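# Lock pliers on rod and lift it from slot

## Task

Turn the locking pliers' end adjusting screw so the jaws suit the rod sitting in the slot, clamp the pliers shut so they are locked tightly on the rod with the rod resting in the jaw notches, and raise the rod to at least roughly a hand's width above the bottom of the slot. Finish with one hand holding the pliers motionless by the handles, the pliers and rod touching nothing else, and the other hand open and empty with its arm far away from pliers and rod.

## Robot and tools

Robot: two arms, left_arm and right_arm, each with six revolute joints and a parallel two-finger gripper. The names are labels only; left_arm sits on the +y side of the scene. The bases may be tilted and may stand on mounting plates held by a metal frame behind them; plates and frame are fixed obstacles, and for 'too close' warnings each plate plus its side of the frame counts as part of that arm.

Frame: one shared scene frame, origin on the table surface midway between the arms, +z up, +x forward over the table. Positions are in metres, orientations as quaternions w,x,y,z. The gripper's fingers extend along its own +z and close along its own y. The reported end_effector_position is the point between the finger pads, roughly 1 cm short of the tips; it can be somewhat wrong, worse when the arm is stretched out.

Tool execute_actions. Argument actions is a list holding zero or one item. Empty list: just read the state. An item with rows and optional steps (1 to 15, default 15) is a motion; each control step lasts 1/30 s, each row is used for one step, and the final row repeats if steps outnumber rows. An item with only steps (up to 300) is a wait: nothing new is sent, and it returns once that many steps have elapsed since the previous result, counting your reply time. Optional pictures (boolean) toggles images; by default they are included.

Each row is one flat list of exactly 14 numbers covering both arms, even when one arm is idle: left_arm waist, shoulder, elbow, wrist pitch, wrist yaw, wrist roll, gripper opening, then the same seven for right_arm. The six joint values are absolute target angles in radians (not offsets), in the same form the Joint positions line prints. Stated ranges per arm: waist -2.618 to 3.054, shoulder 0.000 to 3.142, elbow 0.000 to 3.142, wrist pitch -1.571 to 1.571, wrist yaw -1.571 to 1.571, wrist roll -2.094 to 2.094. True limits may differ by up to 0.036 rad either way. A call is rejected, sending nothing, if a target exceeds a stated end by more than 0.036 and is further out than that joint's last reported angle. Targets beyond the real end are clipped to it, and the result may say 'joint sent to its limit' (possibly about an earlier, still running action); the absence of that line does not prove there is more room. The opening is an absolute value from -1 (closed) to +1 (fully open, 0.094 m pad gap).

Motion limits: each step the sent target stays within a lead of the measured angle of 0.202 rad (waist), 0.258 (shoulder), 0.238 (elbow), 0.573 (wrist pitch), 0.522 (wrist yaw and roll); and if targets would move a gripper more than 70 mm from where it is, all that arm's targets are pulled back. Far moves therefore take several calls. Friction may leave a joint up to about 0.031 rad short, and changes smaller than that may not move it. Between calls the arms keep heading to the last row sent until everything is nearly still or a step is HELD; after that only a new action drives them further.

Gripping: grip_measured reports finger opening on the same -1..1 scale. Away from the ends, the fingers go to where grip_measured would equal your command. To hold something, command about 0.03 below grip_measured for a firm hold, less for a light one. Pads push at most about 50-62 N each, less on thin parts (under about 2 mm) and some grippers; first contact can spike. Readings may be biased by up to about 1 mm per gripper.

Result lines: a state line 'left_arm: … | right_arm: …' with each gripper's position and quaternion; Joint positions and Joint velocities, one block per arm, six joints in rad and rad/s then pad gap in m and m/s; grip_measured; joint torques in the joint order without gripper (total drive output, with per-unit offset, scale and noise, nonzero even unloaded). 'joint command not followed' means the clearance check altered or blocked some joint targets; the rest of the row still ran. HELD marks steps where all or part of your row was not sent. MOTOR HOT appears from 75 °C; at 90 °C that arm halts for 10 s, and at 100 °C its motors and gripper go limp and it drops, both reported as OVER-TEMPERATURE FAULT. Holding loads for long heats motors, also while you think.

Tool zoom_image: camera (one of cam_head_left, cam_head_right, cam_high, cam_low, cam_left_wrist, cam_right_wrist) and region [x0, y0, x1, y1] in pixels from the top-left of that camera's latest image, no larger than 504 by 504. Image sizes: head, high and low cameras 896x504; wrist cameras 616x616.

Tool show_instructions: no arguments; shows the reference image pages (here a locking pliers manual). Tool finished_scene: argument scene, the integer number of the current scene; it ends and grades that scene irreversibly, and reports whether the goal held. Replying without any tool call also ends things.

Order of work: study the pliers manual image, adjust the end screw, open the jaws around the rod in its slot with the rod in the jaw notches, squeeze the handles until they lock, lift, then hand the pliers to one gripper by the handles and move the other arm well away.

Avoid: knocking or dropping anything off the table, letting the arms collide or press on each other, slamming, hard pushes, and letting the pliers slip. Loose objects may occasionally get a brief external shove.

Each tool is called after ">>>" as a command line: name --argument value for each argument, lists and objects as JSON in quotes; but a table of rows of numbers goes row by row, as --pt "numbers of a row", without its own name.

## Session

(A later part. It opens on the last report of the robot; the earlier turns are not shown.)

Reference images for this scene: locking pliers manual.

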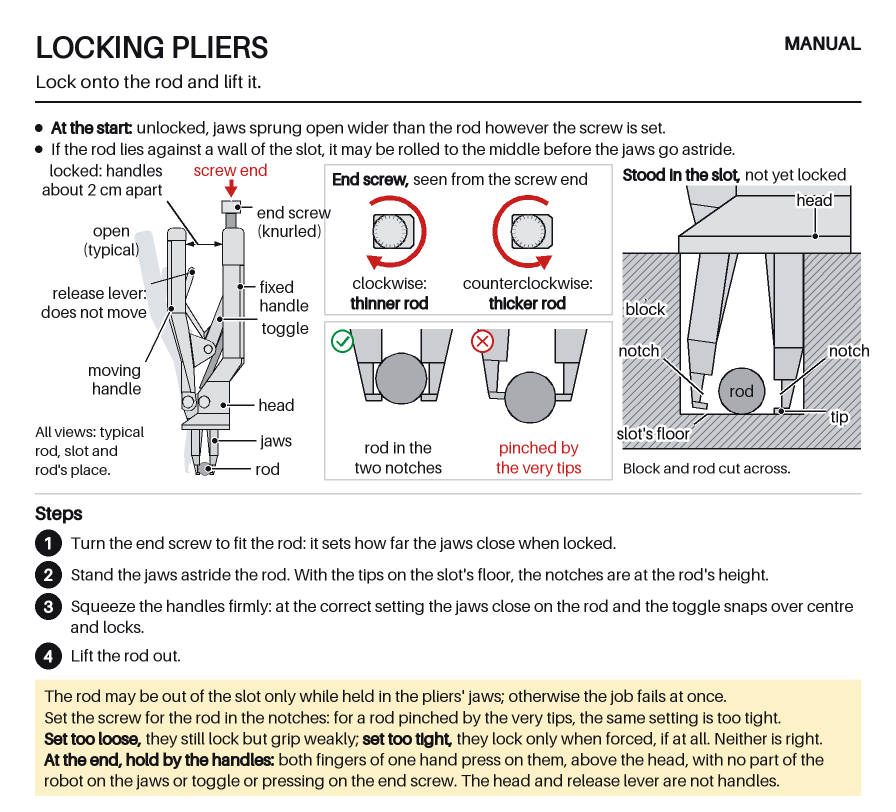

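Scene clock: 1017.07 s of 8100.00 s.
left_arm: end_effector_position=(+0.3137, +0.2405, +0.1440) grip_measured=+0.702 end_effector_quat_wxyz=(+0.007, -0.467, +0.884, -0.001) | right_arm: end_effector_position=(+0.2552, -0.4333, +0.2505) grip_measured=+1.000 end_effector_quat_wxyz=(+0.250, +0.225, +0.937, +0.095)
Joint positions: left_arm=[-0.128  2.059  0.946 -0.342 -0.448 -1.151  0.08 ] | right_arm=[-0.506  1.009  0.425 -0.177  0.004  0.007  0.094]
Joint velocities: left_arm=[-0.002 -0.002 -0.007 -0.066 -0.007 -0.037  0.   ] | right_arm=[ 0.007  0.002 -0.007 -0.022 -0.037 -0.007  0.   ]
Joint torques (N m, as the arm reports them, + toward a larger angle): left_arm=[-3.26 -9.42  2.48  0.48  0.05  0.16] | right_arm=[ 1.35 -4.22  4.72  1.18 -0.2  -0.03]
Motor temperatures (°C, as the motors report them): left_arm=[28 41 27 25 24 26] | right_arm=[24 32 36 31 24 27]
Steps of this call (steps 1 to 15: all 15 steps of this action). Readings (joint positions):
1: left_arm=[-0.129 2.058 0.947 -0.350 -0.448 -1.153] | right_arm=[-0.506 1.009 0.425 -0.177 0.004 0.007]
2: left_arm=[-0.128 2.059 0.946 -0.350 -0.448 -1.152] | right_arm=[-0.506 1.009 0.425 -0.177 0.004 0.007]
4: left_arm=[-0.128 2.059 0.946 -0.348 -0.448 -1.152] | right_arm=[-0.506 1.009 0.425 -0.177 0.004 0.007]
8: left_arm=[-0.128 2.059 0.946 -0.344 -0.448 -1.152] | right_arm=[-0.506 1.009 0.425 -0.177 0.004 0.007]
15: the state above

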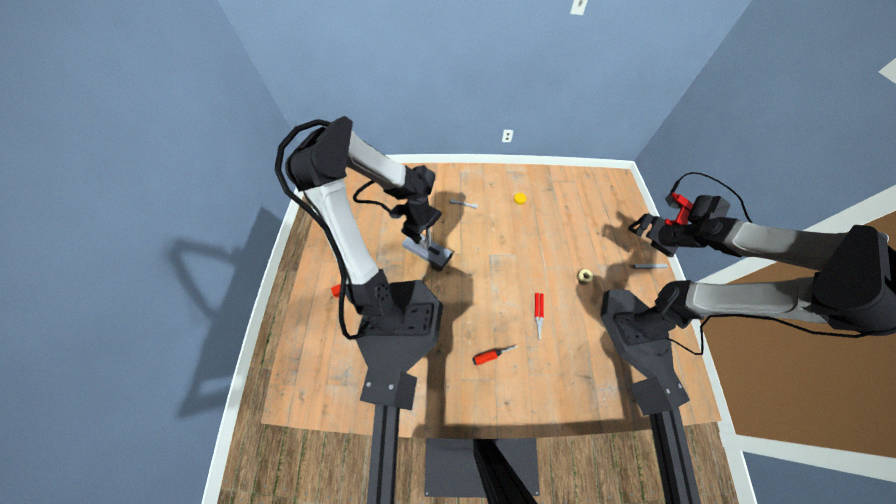

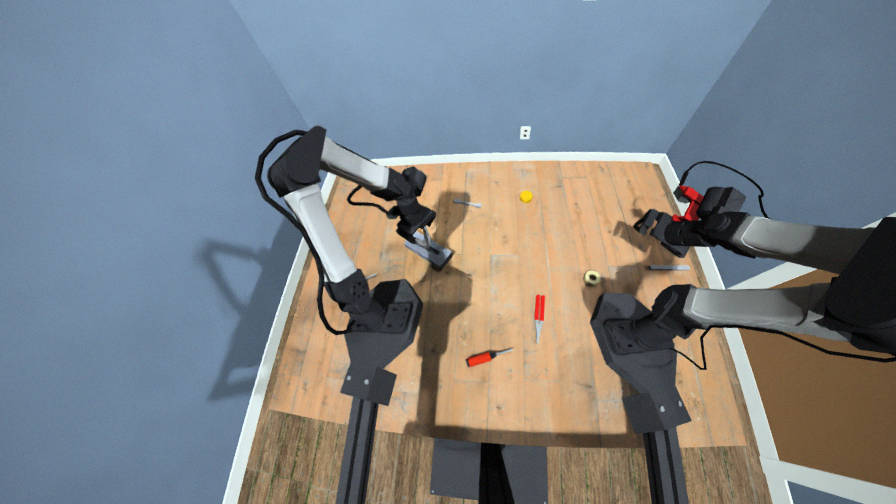

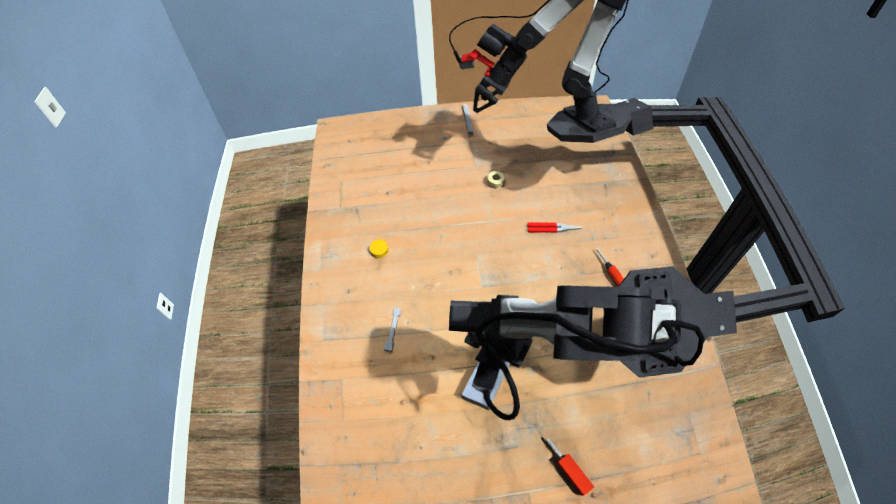

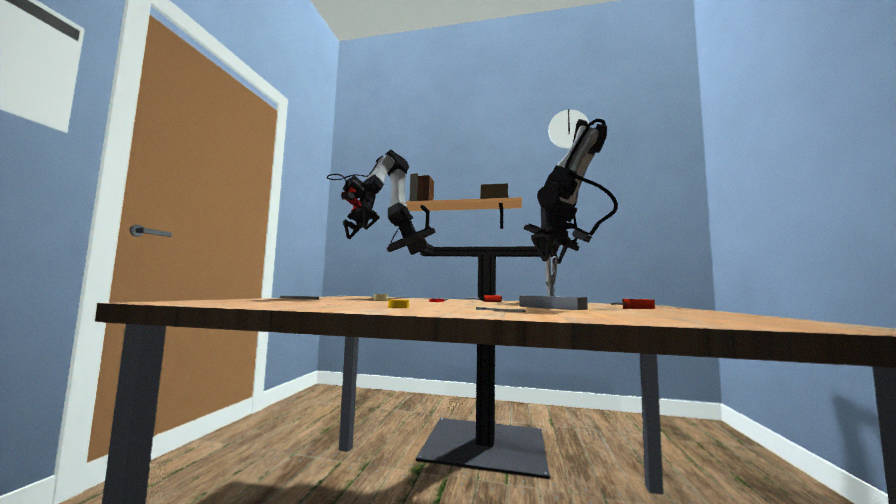

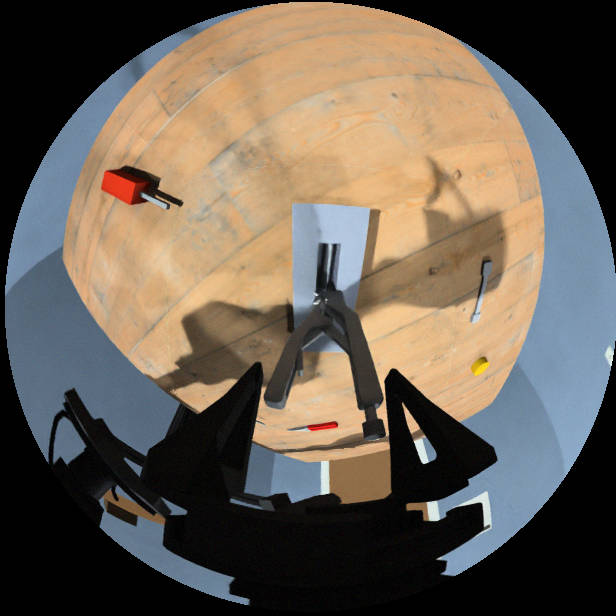

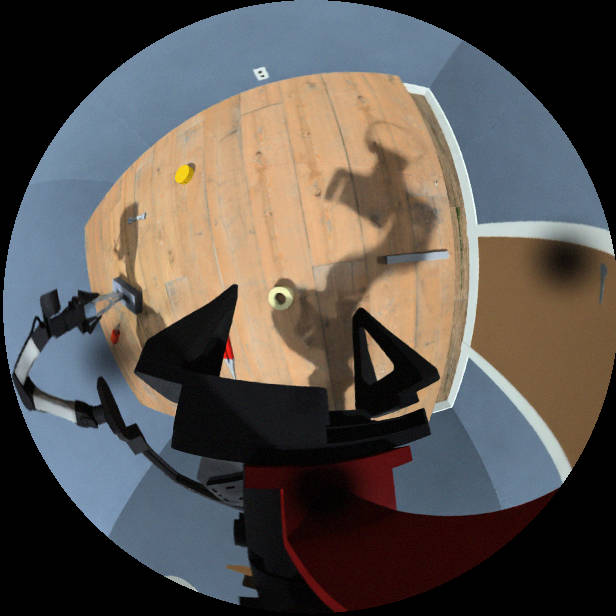

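Well centred. Close gradually.

>>> execute_actions --actions '[{"rows":[[-0.114,2.075,0.927,-0.331,-0.437,-1.145,0.65,-0.5,1,0.4,-0.2,0,0,1],[-0.114,2.075,0.927,-0.331,-0.437,-1.145,0.6,-0.5,1,0.4,-0.2,0,0,1],[-0.114,2.075,0.927,-0.331,-0.437,-1.145,0.56,-0.5,1,0.4,-0.2,0,0,1],[-0.114,2.075,0.927,-0.331,-0.437,-1.145,0.53,-0.5,1,0.4,-0.2,0,0,1],[-0.114,2.075,0.927,-0.331,-0.437,-1.145,0.5,-0.5,1,0.4,-0.2,0,0,1],[-0.114,2.075,0.927,-0.331,-0.437,-1.145,0.47,-0.5,1,0.4,-0.2,0,0,1],[-0.114,2.075,0.927,-0.331,-0.437,-1.145,0.44,-0.5,1,0.4,-0.2,0,0,1],[-0.114,2.075,0.927,-0.331,-0.437,-1.145,0.41,-0.5,1,0.4,-0.2,0,0,1],[-0.114,2.075,0.927,-0.331,-0.437,-1.145,0.38,-0.5,1,0.4,-0.2,0,0,1],[-0.114,2.075,0.927,-0.331,-0.437,-1.145,0.35,-0.5,1,0.4,-0.2,0,0,1]],"steps":15}]'

>>> execute_actions --actions '[{"rows":[[-0.114,2.075,0.927,-0.331,-0.437,-1.145,0.33,-0.5,1,0.4,-0.2,0,0,1],[-0.114,2.075,0.927,-0.331,-0.437,-1.145,0.31,-0.5,1,0.4,-0.2,0,0,1],[-0.114,2.075,0.927,-0.331,-0.437,-1.145,0.3,-0.5,1,0.4,-0.2,0,0,1]],"steps":10}]' --pictures false

>>> execute_actions --actions '[{"rows":[[-0.114,2.075,0.927,-0.325,-0.437,-1.145,0.28,-0.5,1,0.4,-0.2,0,0,1],[-0.114,2.075,0.927,-0.325,-0.437,-1.145,0.26,-0.5,1,0.4,-0.2,0,0,1]],"steps":10}]' --pictures false

Scene clock: 1031.50 s of 8100.00 s.
left_arm: end_effector_position=(+0.3141, +0.2402, +0.1440) grip_measured=+0.354 end_effector_quat_wxyz=(+0.008, -0.468, +0.884, -0.002) | right_arm: end_effector_position=(+0.2552, -0.4333, +0.2505) grip_measured=+1.000 end_effector_quat_wxyz=(+0.250, +0.225, +0.937, +0.095)
Joint positions: left_arm=[-0.128  2.059  0.946 -0.34  -0.447 -1.151  0.064] | right_arm=[-0.506  1.009  0.425 -0.177  0.004  0.007  0.094]
Joint velocities: left_arm=[-0.027 -0.007 -0.007 -0.051  0.022 -0.081  0.   ] | right_arm=[-0.022 -0.007 -0.012  0.051 -0.051 -0.007  0.   ]
Joint torques (N m, as the arm reports them, + toward a larger angle): left_arm=[-3.27 -9.44  2.47  0.48  0.04  0.17] | right_arm=[ 1.43 -4.4   4.92  1.17 -0.2  -0.02]
Motor temperatures (°C, as the motors report them): left_arm=[28 40 26 25 24 26] | right_arm=[24 32 36 31 24 27]
Steps of this call (steps 1 to 15: the robot went on to your last target; steps 16 to 418: nothing new was sent; steps 419 to 433: all 15 steps of this action). Readings (joint positions):
419: left_arm=[-0.128 2.059 0.946 -0.342 -0.448 -1.151] | right_arm=[-0.506 1.009 0.425 -0.177 0.004 0.007]
420: left_arm=[-0.128 2.059 0.946 -0.342 -0.448 -1.151] | right_arm=[-0.506 1.009 0.425 -0.177 0.004 0.007]
422: left_arm=[-0.128 2.059 0.946 -0.341 -0.448 -1.151] | right_arm=[-0.506 1.009 0.425 -0.177 0.004 0.007]
426: left_arm=[-0.128 2.059 0.946 -0.341 -0.448 -1.151] | right_arm=[-0.506 1.009 0.425 -0.177 0.004 0.007]
433: the state above

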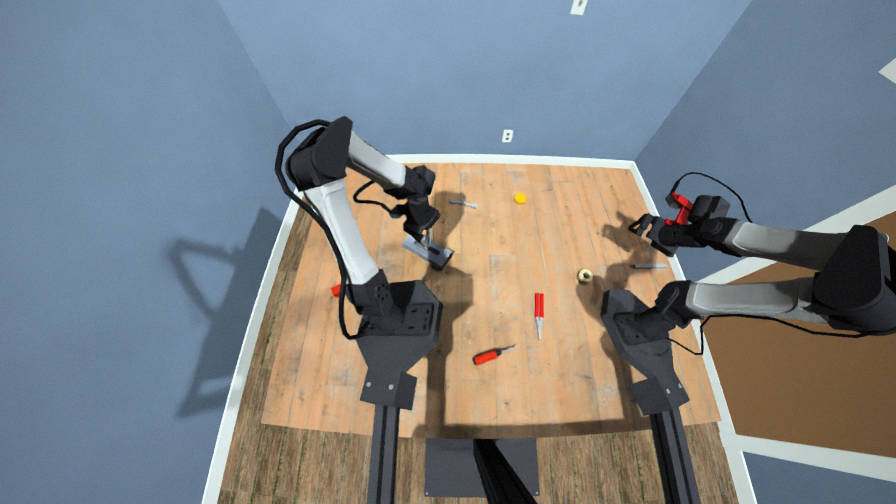

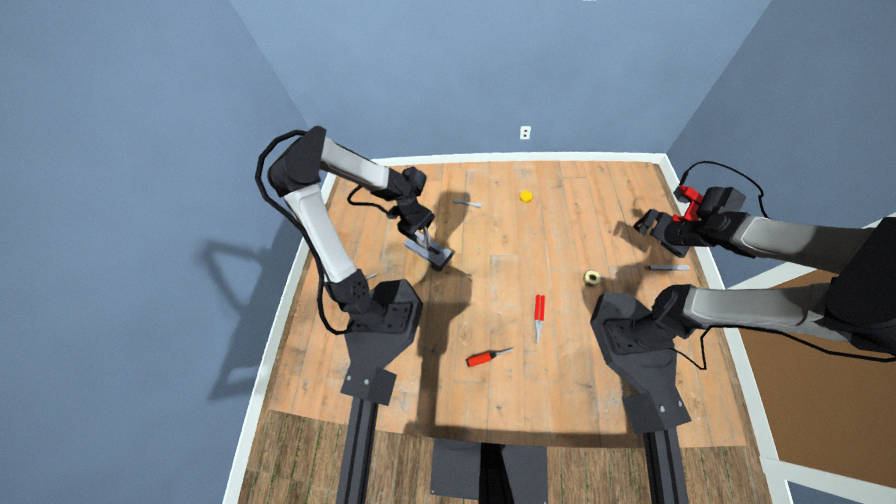

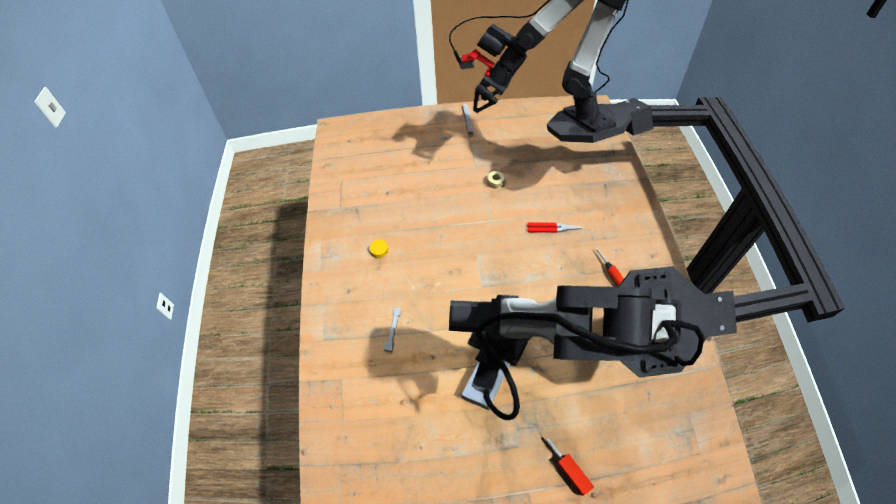

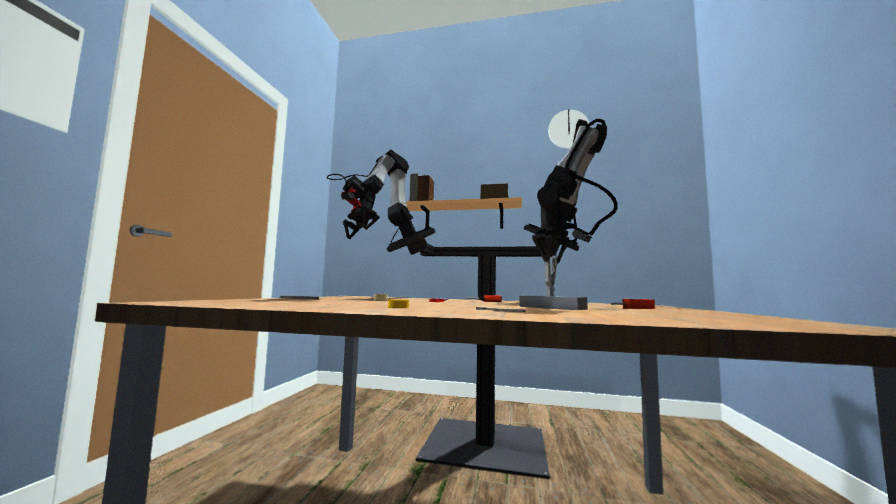

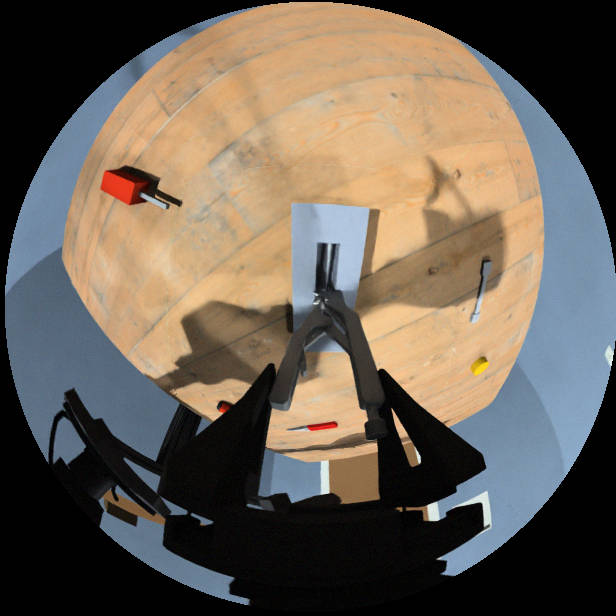

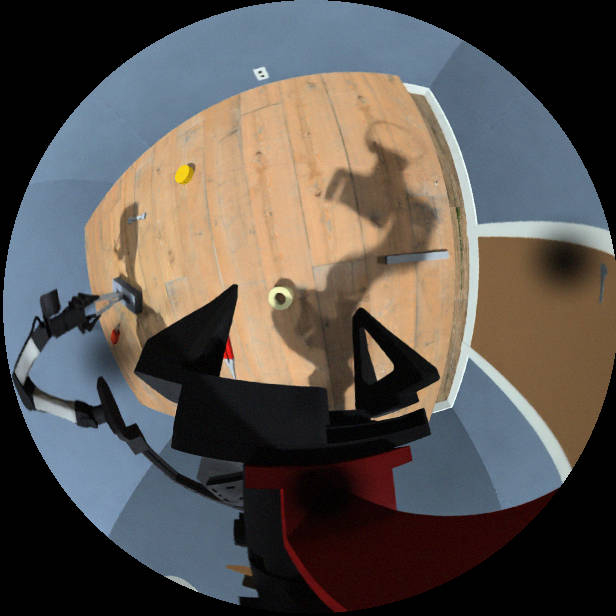

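Scene clock: 1031.83 s of 8100.00 s.
left_arm: end_effector_position=(+0.3143, +0.2400, +0.1440) grip_measured=+0.305 end_effector_quat_wxyz=(+0.008, -0.467, +0.884, -0.003) | right_arm: end_effector_position=(+0.2552, -0.4333, +0.2505) grip_measured=+1.000 end_effector_quat_wxyz=(+0.250, +0.225, +0.937, +0.095)
Joint positions: left_arm=[-0.128  2.059  0.946 -0.339 -0.446 -1.15   0.061] | right_arm=[-0.506  1.009  0.425 -0.177  0.004  0.007  0.094]
Joint velocities: left_arm=[-0.017  0.007 -0.007  0.007  0.051  0.037 -0.   ] | right_arm=[ 0.007 -0.017 -0.002  0.081  0.007 -0.095  0.   ]
Joint torques (N m, as the arm reports them, + toward a larger angle): left_arm=[-3.26 -9.45  2.49  0.47  0.03  0.18] | right_arm=[ 1.42 -4.3   4.97  1.16 -0.28 -0.06]
Motor temperatures (°C, as the motors report them): left_arm=[28 40 26 25 24 26] | right_arm=[24 32 36 31 24 27]
Steps of this call (steps 1 to 10: all 10 steps of this action). Readings (joint positions):
1: left_arm=[-0.128 2.059 0.946 -0.340 -0.447 -1.151] | right_arm=[-0.506 1.009 0.425 -0.177 0.004 0.007]
2: left_arm=[-0.128 2.059 0.946 -0.340 -0.447 -1.151] | right_arm=[-0.506 1.009 0.425 -0.177 0.004 0.007]
4: left_arm=[-0.128 2.059 0.946 -0.339 -0.446 -1.151] | right_arm=[-0.506 1.009 0.425 -0.177 0.004 0.007]
8: left_arm=[-0.128 2.059 0.946 -0.339 -0.446 -1.150] | right_arm=[-0.506 1.009 0.425 -0.177 0.004 0.007]
10: the state above

Scene clock: 1032.17 s of 8100.00 s.
left_arm: end_effector_position=(+0.3144, +0.2400, +0.1440) grip_measured=+0.266 end_effector_quat_wxyz=(+0.008, -0.466, +0.885, -0.003) | right_arm: end_effector_position=(+0.2552, -0.4333, +0.2505) grip_measured=+1.000 end_effector_quat_wxyz=(+0.250, +0.225, +0.937, +0.095)
Joint positions: left_arm=[-0.128  2.059  0.946 -0.339 -0.446 -1.147  0.059] | right_arm=[-0.506  1.009  0.425 -0.177  0.004  0.007  0.094]
Joint velocities: left_arm=[ 0.012 -0.012  0.007  0.007  0.037 -0.022  0.001] | right_arm=[ 0.017  0.002 -0.002 -0.037  0.066 -0.037  0.   ]
Joint torques (N m, as the arm reports them, + toward a larger angle): left_arm=[-3.25 -9.44  2.51  0.53  0.03  0.12] | right_arm=[ 1.33 -4.46  4.82  1.15 -0.26 -0.03]
Motor temperatures (°C, as the motors report them): left_arm=[28 40 26 25 24 26] | right_arm=[24 32 36 31 24 27]
Steps of this call (steps 1 to 10: all 10 steps of this action). Readings (joint positions):
1: left_arm=[-0.128 2.059 0.946 -0.339 -0.446 -1.150] | right_arm=[-0.506 1.009 0.425 -0.177 0.004 0.007]
2: left_arm=[-0.128 2.059 0.946 -0.339 -0.446 -1.149] | right_arm=[-0.506 1.009 0.425 -0.177 0.004 0.007]
4: left_arm=[-0.128 2.059 0.946 -0.339 -0.446 -1.148] | right_arm=[-0.506 1.009 0.425 -0.177 0.004 0.007]
8: left_arm=[-0.128 2.059 0.946 -0.339 -0.446 -1.148] | right_arm=[-0.506 1.009 0.425 -0.177 0.004 0.007]
10: the state above

>>> execute_actions --actions '[{"rows":[[-0.114,2.075,0.927,-0.325,-0.437,-1.135,0.24,-0.5,1,0.4,-0.2,0,0,1]],"steps":10}]' --pictures false

>>> execute_actions --actions '[{"rows":[[-0.114,2.075,0.927,-0.325,-0.437,-1.135,0.22,-0.5,1,0.4,-0.2,0,0,1]],"steps":10}]' --pictures false

>>> execute_actions --actions '[{"rows":[[-0.114,2.075,0.927,-0.32,-0.437,-1.135,0.2,-0.5,1,0.4,-0.2,0,0,1]],"steps":10}]' --pictures false

>>> execute_actions --actions '[{"rows":[[-0.114,2.075,0.927,-0.32,-0.437,-1.135,0.18,-0.5,1,0.4,-0.2,0,0,1]],"steps":10}]' --pictures false

Scene clock: 1038.30 s of 8100.00 s.
left_arm: end_effector_position=(+0.3152, +0.2399, +0.1443) grip_measured=+0.246 end_effector_quat_wxyz=(+0.009, -0.463, +0.886, -0.004) | right_arm: end_effector_position=(+0.2552, -0.4333, +0.2505) grip_measured=+1.000 end_effector_quat_wxyz=(+0.250, +0.225, +0.937, +0.095)
Joint positions: left_arm=[-0.128  2.058  0.946 -0.336 -0.446 -1.139  0.059] | right_arm=[-0.506  1.009  0.425 -0.177  0.004  0.007  0.094]
Joint velocities: left_arm=[ 0.002 -0.007  0.007 -0.007  0.022  0.037  0.   ] | right_arm=[-0.007 -0.022  0.007 -0.007 -0.066  0.007  0.   ]
Joint torques (N m, as the arm reports them, + toward a larger angle): left_arm=[-3.25 -9.37  2.51  0.52  0.02  0.17] | right_arm=[ 1.49 -4.35  4.76  1.22 -0.22 -0.04]
Motor temperatures (°C, as the motors report them): left_arm=[28 40 26 25 24 26] | right_arm=[24 32 36 31 24 27]
Steps of this call (steps 1 to 15: the robot went on to your last target; steps 16 to 174: nothing new was sent; steps 175 to 184: all 10 steps of this action). Readings (joint positions):
175: left_arm=[-0.128 2.059 0.946 -0.339 -0.446 -1.146] | right_arm=[-0.506 1.009 0.425 -0.177 0.004 0.007]
176: left_arm=[-0.128 2.058 0.946 -0.338 -0.446 -1.144] | right_arm=[-0.506 1.009 0.425 -0.177 0.004 0.007]
178: left_arm=[-0.128 2.058 0.946 -0.337 -0.446 -1.141] | right_arm=[-0.506 1.009 0.425 -0.177 0.004 0.007]
182: left_arm=[-0.128 2.058 0.946 -0.336 -0.446 -1.140] | right_arm=[-0.506 1.009 0.425 -0.177 0.004 0.007]
184: the state above

Scene clock: 1038.63 s of 8100.00 s.
left_arm: end_effector_position=(+0.3160, +0.2398, +0.1443) grip_measured=+0.225 end_effector_quat_wxyz=(+0.010, -0.463, +0.886, -0.005) | right_arm: end_effector_position=(+0.2552, -0.4333, +0.2505) grip_measured=+1.000 end_effector_quat_wxyz=(+0.250, +0.225, +0.937, +0.095)
Joint positions: left_arm=[-0.128  2.058  0.946 -0.333 -0.446 -1.138  0.058] | right_arm=[-0.506  1.009  0.425 -0.177  0.004  0.007  0.094]
Joint velocities: left_arm=[ 0.012 -0.007  0.017 -0.081  0.007 -0.051 -0.   ] | right_arm=[ 0.002  0.012 -0.017 -0.022  0.081 -0.022  0.   ]
Joint torques (N m, as the arm reports them, + toward a larger angle): left_arm=[-3.27 -9.36  2.52  0.48  0.03  0.12] | right_arm=[ 1.3  -4.34  4.9   1.15 -0.27  0.  ]
Motor temperatures (°C, as the motors report them): left_arm=[28 40 26 25 24 26] | right_arm=[24 32 36 31 24 27]
Steps of this call (steps 1 to 10: all 10 steps of this action). Readings (joint positions):
1: left_arm=[-0.128 2.058 0.946 -0.336 -0.446 -1.139] | right_arm=[-0.506 1.009 0.425 -0.177 0.004 0.007]
2: left_arm=[-0.128 2.058 0.946 -0.335 -0.446 -1.138] | right_arm=[-0.506 1.009 0.425 -0.177 0.004 0.007]
4: left_arm=[-0.128 2.058 0.946 -0.333 -0.446 -1.138] | right_arm=[-0.506 1.009 0.425 -0.177 0.004 0.007]
8: left_arm=[-0.128 2.058 0.946 -0.333 -0.446 -1.138] | right_arm=[-0.506 1.009 0.425 -0.177 0.004 0.007]
10: the state above

Scene clock: 1038.97 s of 8100.00 s.
left_arm: end_effector_position=(+0.3161, +0.2398, +0.1443) grip_measured=+0.206 end_effector_quat_wxyz=(+0.011, -0.462, +0.887, -0.005) | right_arm: end_effector_position=(+0.2552, -0.4333, +0.2505) grip_measured=+1.000 end_effector_quat_wxyz=(+0.250, +0.225, +0.937, +0.095)
Joint positions: left_arm=[-0.128  2.058  0.946 -0.332 -0.446 -1.135  0.057] | right_arm=[-0.506  1.009  0.425 -0.177  0.004  0.007  0.094]
Joint velocities: left_arm=[-0.012 -0.007 -0.022 -0.037  0.037 -0.007 -0.001] | right_arm=[-0.012  0.012  0.007  0.022  0.066 -0.037  0.   ]
Joint torques (N m, as the arm reports them, + toward a larger angle): left_arm=[-3.28 -9.36  2.52  0.53  0.03  0.09] | right_arm=[ 1.38 -4.49  4.92  1.19 -0.18  0.  ]
Motor temperatures (°C, as the motors report them): left_arm=[28 40 26 25 24 26] | right_arm=[24 32 36 31 24 27]
Steps of this call (steps 1 to 10: all 10 steps of this action). Readings (joint positions):
1: left_arm=[-0.128 2.058 0.946 -0.332 -0.446 -1.137] | right_arm=[-0.506 1.009 0.425 -0.177 0.004 0.007]
2: left_arm=[-0.128 2.058 0.946 -0.332 -0.446 -1.137] | right_arm=[-0.506 1.009 0.425 -0.177 0.004 0.007]
4: left_arm=[-0.128 2.058 0.946 -0.332 -0.446 -1.136] | right_arm=[-0.506 1.009 0.425 -0.177 0.004 0.007]
8: left_arm=[-0.128 2.058 0.946 -0.332 -0.446 -1.135] | right_arm=[-0.506 1.009 0.425 -0.177 0.004 0.007]
10: the state above

Scene clock: 1039.30 s of 8100.00 s.
left_arm: end_effector_position=(+0.3161, +0.2398, +0.1443) grip_measured=+0.187 end_effector_quat_wxyz=(+0.011, -0.461, +0.887, -0.005) | right_arm: end_effector_position=(+0.2552, -0.4333, +0.2505) grip_measured=+1.000 end_effector_quat_wxyz=(+0.250, +0.225, +0.937, +0.095)
Joint positions: left_arm=[-0.128  2.058  0.946 -0.332 -0.446 -1.133  0.056] | right_arm=[-0.506  1.009  0.425 -0.177  0.004  0.007  0.094]
Joint velocities: left_arm=[-0.007  0.002  0.002 -0.007 -0.037  0.007  0.001] | right_arm=[-0.012 -0.007 -0.002  0.037  0.007 -0.051  0.   ]
Joint torques (N m, as the arm reports them, + toward a larger angle): left_arm=[-3.27 -9.35  2.55  0.53  0.03  0.09] | right_arm=[ 1.41 -4.45  4.9   1.16 -0.23 -0.03]
Motor temperatures (°C, as the motors report them): left_arm=[28 40 26 25 24 26] | right_arm=[24 32 36 31 24 27]
Steps of this call (steps 1 to 10: all 10 steps of this action). Readings (joint positions):
1: left_arm=[-0.128 2.058 0.946 -0.332 -0.446 -1.135] | right_arm=[-0.506 1.009 0.425 -0.177 0.004 0.007]
2: left_arm=[-0.128 2.058 0.946 -0.332 -0.446 -1.134] | right_arm=[-0.506 1.009 0.425 -0.177 0.004 0.007]
4: left_arm=[-0.128 2.058 0.946 -0.332 -0.446 -1.133] | right_arm=[-0.506 1.009 0.425 -0.177 0.004 0.007]
8: left_arm=[-0.128 2.058 0.946 -0.332 -0.446 -1.133] | right_arm=[-0.506 1.009 0.425 -0.177 0.004 0.007]
10: the state above

>>> execute_actions --actions '[{"rows":[[-0.114,2.075,0.927,-0.32,-0.432,-1.118,0.16,-0.5,1,0.4,-0.2,0,0,1]],"steps":10}]' --pictures false

>>> execute_actions --actions '[{"rows":[[-0.114,2.075,0.927,-0.32,-0.432,-1.118,0.14,-0.5,1,0.4,-0.2,0,0,1]],"steps":10}]' --pictures false

>>> execute_actions --actions '[{"rows":[[-0.114,2.075,0.927,-0.315,-0.432,-1.118,0.12,-0.5,1,0.4,-0.2,0,0,1]],"steps":10}]' --pictures false

>>> execute_actions --actions '[{"rows":[[-0.114,2.075,0.927,-0.315,-0.432,-1.118,0.1,-0.5,1,0.4,-0.2,0,0,1]],"steps":10}]'

>>> zoom_image --camera "cam_low" --region '[500, 220, 610, 320]'

Scene clock: 1047.93 s of 8100.00 s.
left_arm: end_effector_position=(+0.3162, +0.2398, +0.1445) grip_measured=+0.168 end_effector_quat_wxyz=(+0.011, -0.454, +0.891, -0.006) | right_arm: end_effector_position=(+0.2552, -0.4333, +0.2505) grip_measured=+1.000 end_effector_quat_wxyz=(+0.250, +0.225, +0.937, +0.095)
Joint positions: left_arm=[-0.128  2.057  0.946 -0.332 -0.445 -1.117  0.055] | right_arm=[-0.506  1.009  0.425 -0.177  0.004  0.007  0.094]
Joint velocities: left_arm=[-0.002  0.007 -0.007 -0.022 -0.066  0.022 -0.001] | right_arm=[ 0.012  0.002  0.012  0.022 -0.007  0.007  0.   ]
Joint torques (N m, as the arm reports them, + toward a larger angle): left_arm=[-3.29 -9.28  2.53  0.54  0.07  0.08] | right_arm=[ 1.43 -4.41  4.77  1.2  -0.24  0.01]
Motor temperatures (°C, as the motors report them): left_arm=[28 40 26 25 24 26] | right_arm=[24 32 36 31 24 27]
Steps of this call (steps 1 to 15: the robot went on to your last target; steps 16 to 249: nothing new was sent; steps 250 to 259: all 10 steps of this action). Readings (joint positions):
250: left_arm=[-0.128 2.058 0.946 -0.332 -0.446 -1.130] | right_arm=[-0.506 1.009 0.425 -0.177 0.004 0.007]
251: left_arm=[-0.128 2.057 0.946 -0.332 -0.446 -1.127] | right_arm=[-0.506 1.009 0.425 -0.177 0.004 0.007]
253: left_arm=[-0.128 2.057 0.946 -0.332 -0.446 -1.122] | right_arm=[-0.506 1.009 0.425 -0.177 0.004 0.007]
257: left_arm=[-0.128 2.057 0.946 -0.332 -0.445 -1.118] | right_arm=[-0.506 1.009 0.425 -0.177 0.004 0.007]
259: the state above

Scene clock: 1048.27 s of 8100.00 s.
left_arm: end_effector_position=(+0.3162, +0.2398, +0.1445) grip_measured=+0.149 end_effector_quat_wxyz=(+0.011, -0.453, +0.892, -0.006) | right_arm: end_effector_position=(+0.2552, -0.4333, +0.2505) grip_measured=+1.000 end_effector_quat_wxyz=(+0.250, +0.225, +0.937, +0.095)
Joint positions: left_arm=[-0.128  2.057  0.946 -0.332 -0.445 -1.113  0.054] | right_arm=[-0.506  1.009  0.425 -0.177  0.004  0.007  0.094]
Joint velocities: left_arm=[-0.027 -0.012  0.002  0.051 -0.022 -0.037  0.001] | right_arm=[-0.002 -0.002  0.022  0.007 -0.051 -0.007  0.   ]
Joint torques (N m, as the arm reports them, + toward a larger angle): left_arm=[-3.27 -9.28  2.55  0.54  0.08  0.07] | right_arm=[ 1.23 -4.49  4.8   1.16 -0.23 -0.05]
Motor temperatures (°C, as the motors report them): left_arm=[28 40 26 25 24 26] | right_arm=[24 32 36 31 24 27]
Steps of this call (steps 1 to 10: all 10 steps of this action). Readings (joint positions):
1: left_arm=[-0.128 2.057 0.946 -0.332 -0.445 -1.117] | right_arm=[-0.506 1.009 0.425 -0.177 0.004 0.007]
2: left_arm=[-0.128 2.057 0.946 -0.332 -0.445 -1.116] | right_arm=[-0.506 1.009 0.425 -0.177 0.004 0.007]
4: left_arm=[-0.128 2.057 0.946 -0.332 -0.445 -1.114] | right_arm=[-0.506 1.009 0.425 -0.177 0.004 0.007]
8: left_arm=[-0.128 2.057 0.946 -0.332 -0.445 -1.114] | right_arm=[-0.506 1.009 0.425 -0.177 0.004 0.007]
10: the state above

Scene clock: 1048.60 s of 8100.00 s.
left_arm: end_effector_position=(+0.3162, +0.2398, +0.1445) grip_measured=+0.129 end_effector_quat_wxyz=(+0.011, -0.451, +0.892, -0.006) | right_arm: end_effector_position=(+0.2552, -0.4333, +0.2505) grip_measured=+1.000 end_effector_quat_wxyz=(+0.250, +0.225, +0.937, +0.095)
Joint positions: left_arm=[-0.128  2.057  0.946 -0.332 -0.445 -1.111  0.053] | right_arm=[-0.506  1.009  0.425 -0.177  0.004  0.007  0.094]
Joint velocities: left_arm=[-0.007  0.002  0.007 -0.022  0.022 -0.051  0.   ] | right_arm=[ 0.012 -0.002  0.022  0.022 -0.007 -0.007  0.   ]
Joint torques (N m, as the arm reports them, + toward a larger angle): left_arm=[-3.26 -9.27  2.54  0.6   0.08  0.04] | right_arm=[ 1.34 -4.44  4.83  1.18 -0.22 -0.01]
Motor temperatures (°C, as the motors report them): left_arm=[28 40 26 25 24 26] | right_arm=[24 32 36 31 24 27]
Steps of this call (steps 1 to 10: all 10 steps of this action). Readings (joint positions):
1: left_arm=[-0.128 2.057 0.946 -0.332 -0.445 -1.113] | right_arm=[-0.506 1.009 0.425 -0.177 0.004 0.007]
2: left_arm=[-0.128 2.057 0.946 -0.332 -0.445 -1.112] | right_arm=[-0.506 1.009 0.425 -0.177 0.004 0.007]
4: left_arm=[-0.128 2.057 0.946 -0.332 -0.445 -1.111] | right_arm=[-0.506 1.009 0.425 -0.177 0.004 0.007]
8: left_arm=[-0.128 2.057 0.946 -0.332 -0.445 -1.111] | right_arm=[-0.506 1.009 0.425 -0.177 0.004 0.007]
10: the state above

Scene clock: 1048.93 s of 8100.00 s.
left_arm: end_effector_position=(+0.3164, +0.2398, +0.1447) grip_measured=+0.109 end_effector_quat_wxyz=(+0.011, -0.450, +0.893, -0.006) | right_arm: end_effector_position=(+0.2552, -0.4333, +0.2505) grip_measured=+1.000 end_effector_quat_wxyz=(+0.250, +0.225, +0.937, +0.095)
Joint positions: left_arm=[-0.128  2.057  0.946 -0.332 -0.445 -1.108  0.052] | right_arm=[-0.506  1.009  0.425 -0.177  0.004  0.007  0.094]
Joint velocities: left_arm=[ 0.022 -0.007 -0.012  0.022 -0.051 -0.095  0.001] | right_arm=[-0.002 -0.002  0.012 -0.066 -0.007  0.066  0.   ]
Joint torques (N m, as the arm reports them, + toward a larger angle): left_arm=[-3.25 -9.22  2.52  0.59  0.07  0.01] | right_arm=[ 1.17 -4.42  4.65  1.16 -0.25 -0.08]
Motor temperatures (°C, as the motors report them): left_arm=[28 40 26 25 24 26] | right_arm=[24 32 36 31 24 27]
Steps of this call (steps 1 to 10: all 10 steps of this action). Readings (joint positions):
1: left_arm=[-0.128 2.057 0.946 -0.332 -0.445 -1.110] | right_arm=[-0.506 1.009 0.425 -0.177 0.004 0.007]
2: left_arm=[-0.128 2.057 0.946 -0.332 -0.445 -1.109] | right_arm=[-0.506 1.009 0.425 -0.177 0.004 0.007]
4: left_arm=[-0.128 2.057 0.946 -0.332 -0.445 -1.108] | right_arm=[-0.506 1.009 0.425 -0.177 0.004 0.007]
8: left_arm=[-0.128 2.057 0.946 -0.332 -0.445 -1.108] | right_arm=[-0.506 1.009 0.425 -0.177 0.004 0.007]
10: the state above

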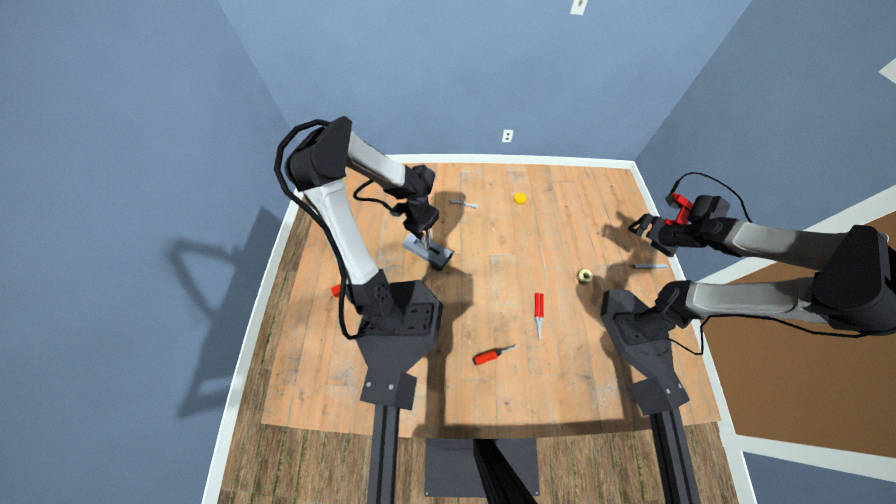

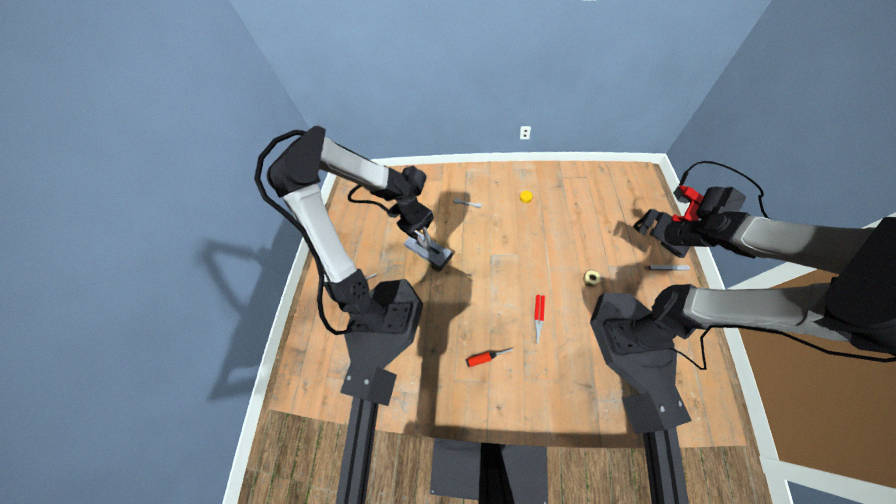

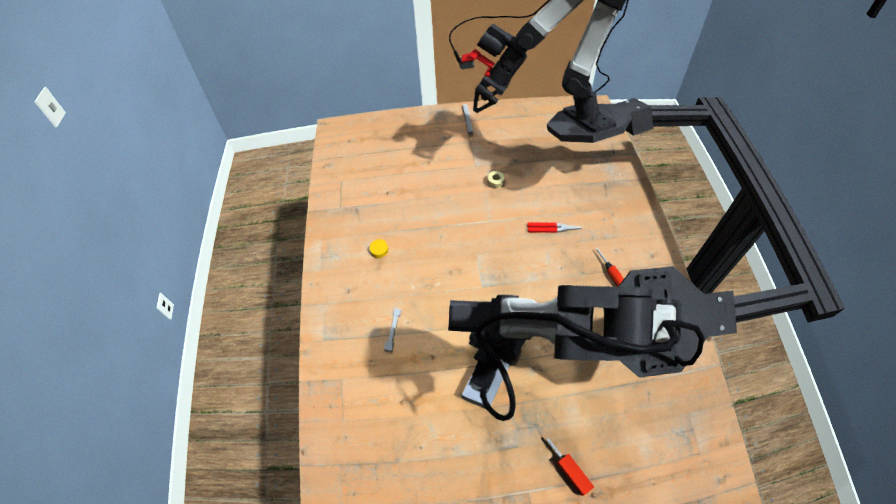

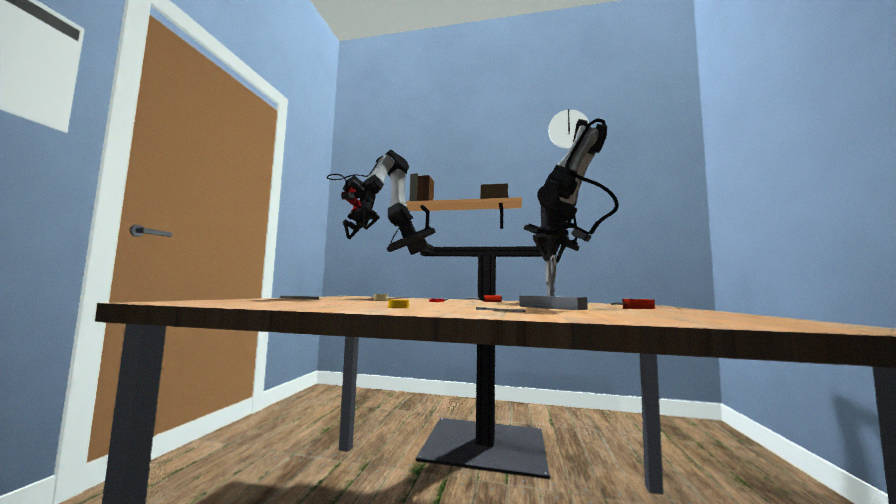

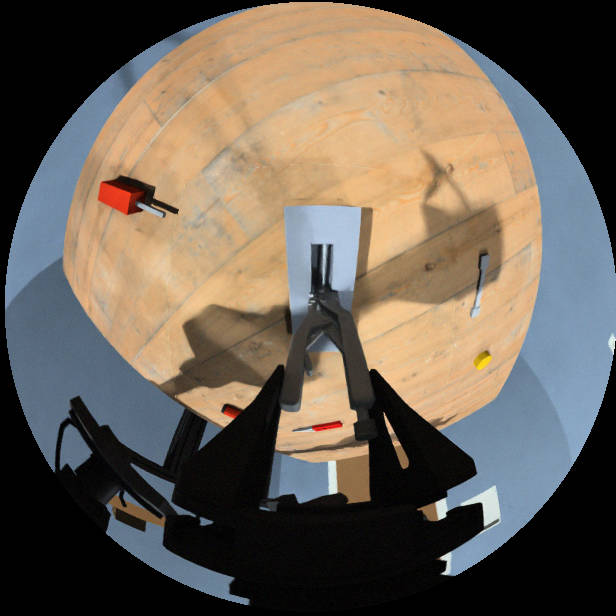

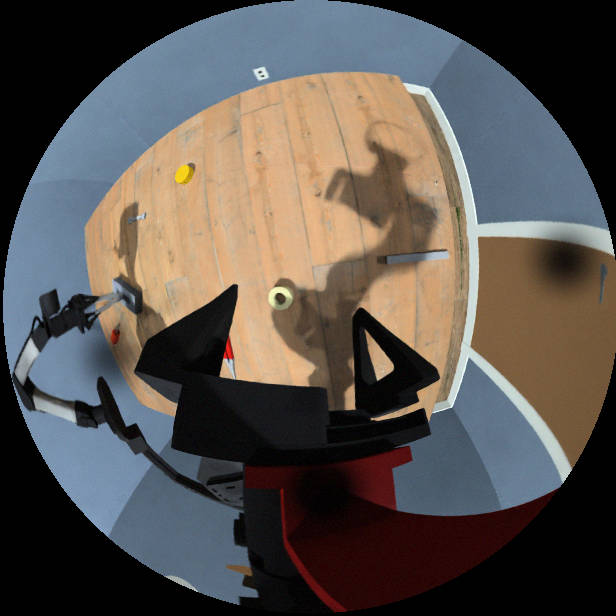

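Region (500, 220, 610, 320) of cam_low's 896x504 image, scaled by 4.582, with more detail than that image has; it fills the top 458 rows of this view, and the rest is white.

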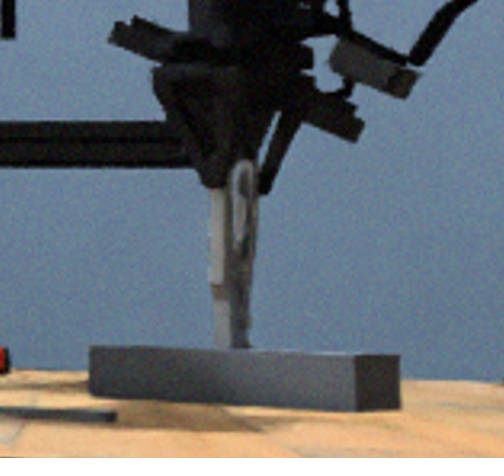

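>>> execute_actions --actions '[{"rows":[[-0.114,2.075,0.927,-0.315,-0.432,-1.09,0.1,-0.5,1,0.4,-0.2,0,0,1]],"steps":15}]' --pictures false

>>> execute_actions --actions '[{"rows":[[-0.114,2.075,0.927,-0.315,-0.432,-1.09,0.08,-0.5,1,0.4,-0.2,0,0,1]],"steps":10}]' --pictures false

>>> execute_actions --actions '[{"rows":[[-0.114,2.075,0.927,-0.315,-0.432,-1.09,0.06,-0.5,1,0.4,-0.2,0,0,1]],"steps":10}]' --pictures false

Scene clock: 1054.47 s of 8100.00 s.
left_arm: end_effector_position=(+0.3164, +0.2398, +0.1447) grip_measured=+0.108 end_effector_quat_wxyz=(+0.011, -0.441, +0.898, -0.006) | right_arm: end_effector_position=(+0.2552, -0.4333, +0.2505) grip_measured=+1.000 end_effector_quat_wxyz=(+0.250, +0.225, +0.937, +0.095)
Joint positions: left_arm=[-0.128  2.057  0.946 -0.332 -0.445 -1.086  0.052] | right_arm=[-0.506  1.009  0.425 -0.177  0.004  0.007  0.094]
Joint velocities: left_arm=[-0.002 -0.002 -0.002 -0.051 -0.037  0.022  0.   ] | right_arm=[-0.002  0.002 -0.012  0.007 -0.007  0.022  0.   ]
Joint torques (N m, as the arm reports them, + toward a larger angle): left_arm=[-3.27 -9.21  2.55  0.59  0.07  0.08] | right_arm=[ 1.44 -4.36  4.77  1.14 -0.27 -0.04]
Motor temperatures (°C, as the motors report them): left_arm=[28 40 26 25 24 26] | right_arm=[24 32 36 31 24 27]
Steps of this call (steps 1 to 15: the robot went on to your last target; steps 16 to 151: nothing new was sent; steps 152 to 166: all 15 steps of this action). Readings (joint positions):
152: left_arm=[-0.128 2.057 0.946 -0.332 -0.445 -1.104] | right_arm=[-0.506 1.009 0.425 -0.177 0.004 0.007]
153: left_arm=[-0.128 2.057 0.946 -0.332 -0.445 -1.100] | right_arm=[-0.506 1.009 0.425 -0.177 0.004 0.007]
155: left_arm=[-0.128 2.057 0.946 -0.332 -0.445 -1.094] | right_arm=[-0.506 1.009 0.425 -0.177 0.004 0.007]
159: left_arm=[-0.128 2.057 0.946 -0.332 -0.445 -1.088] | right_arm=[-0.506 1.009 0.425 -0.177 0.004 0.007]
166: the state above

Scene clock: 1054.80 s of 8100.00 s.
left_arm: end_effector_position=(+0.3164, +0.2398, +0.1447) grip_measured=+0.088 end_effector_quat_wxyz=(+0.011, -0.440, +0.898, -0.006) | right_arm: end_effector_position=(+0.2552, -0.4333, +0.2505) grip_measured=+1.000 end_effector_quat_wxyz=(+0.250, +0.225, +0.937, +0.095)
Joint positions: left_arm=[-0.128  2.057  0.946 -0.332 -0.445 -1.083  0.051] | right_arm=[-0.506  1.009  0.425 -0.177  0.004  0.007  0.094]
Joint velocities: left_arm=[-0.007 -0.022 -0.002 -0.11  -0.051  0.081 -0.   ] | right_arm=[-0.007 -0.017 -0.002 -0.007  0.007  0.022  0.   ]
Joint torques (N m, as the arm reports them, + toward a larger angle): left_arm=[-3.27 -9.21  2.55  0.6   0.08  0.02] | right_arm=[ 1.25 -4.23  4.91  1.18 -0.23 -0.05]
Motor temperatures (°C, as the motors report them): left_arm=[28 40 26 25 24 26] | right_arm=[24 32 36 31 24 27]
Steps of this call (steps 1 to 10: all 10 steps of this action). Readings (joint positions):
1: left_arm=[-0.128 2.057 0.946 -0.332 -0.445 -1.086] | right_arm=[-0.506 1.009 0.425 -0.177 0.004 0.007]
2: left_arm=[-0.128 2.057 0.946 -0.332 -0.445 -1.085] | right_arm=[-0.506 1.009 0.425 -0.177 0.004 0.007]
4: left_arm=[-0.128 2.057 0.946 -0.332 -0.445 -1.085] | right_arm=[-0.506 1.009 0.425 -0.177 0.004 0.007]
8: left_arm=[-0.128 2.057 0.946 -0.332 -0.445 -1.084] | right_arm=[-0.506 1.009 0.425 -0.177 0.004 0.007]
10: the state above

Scene clock: 1055.13 s of 8100.00 s.
left_arm: end_effector_position=(+0.3164, +0.2398, +0.1447) grip_measured=+0.067 end_effector_quat_wxyz=(+0.011, -0.439, +0.899, -0.006) | right_arm: end_effector_position=(+0.2552, -0.4333, +0.2505) grip_measured=+1.000 end_effector_quat_wxyz=(+0.250, +0.225, +0.937, +0.095)
Joint positions: left_arm=[-0.128  2.057  0.946 -0.332 -0.445 -1.082  0.05 ] | right_arm=[-0.506  1.009  0.425 -0.177  0.004  0.007  0.094]
Joint velocities: left_arm=[ 0.012 -0.002 -0.002 -0.051  0.022 -0.007  0.002] | right_arm=[-0.012  0.007  0.002 -0.051  0.022 -0.095  0.   ]
Joint torques (N m, as the arm reports them, + toward a larger angle): left_arm=[-3.26 -9.2   2.54  0.59  0.08  0.03] | right_arm=[ 1.28 -4.31  4.79  1.16 -0.26 -0.09]
Motor temperatures (°C, as the motors report them): left_arm=[28 40 26 25 24 26] | right_arm=[24 32 36 31 24 27]
Steps of this call (steps 1 to 10: all 10 steps of this action). Readings (joint positions):
1: left_arm=[-0.128 2.057 0.946 -0.332 -0.445 -1.083] | right_arm=[-0.506 1.009 0.425 -0.177 0.004 0.007]
2: left_arm=[-0.128 2.057 0.946 -0.332 -0.445 -1.083] | right_arm=[-0.506 1.009 0.425 -0.177 0.004 0.007]
4: left_arm=[-0.128 2.057 0.946 -0.332 -0.445 -1.082] | right_arm=[-0.506 1.009 0.425 -0.177 0.004 0.007]
8: left_arm=[-0.128 2.057 0.946 -0.332 -0.445 -1.082] | right_arm=[-0.506 1.009 0.425 -0.177 0.004 0.007]
10: the state above


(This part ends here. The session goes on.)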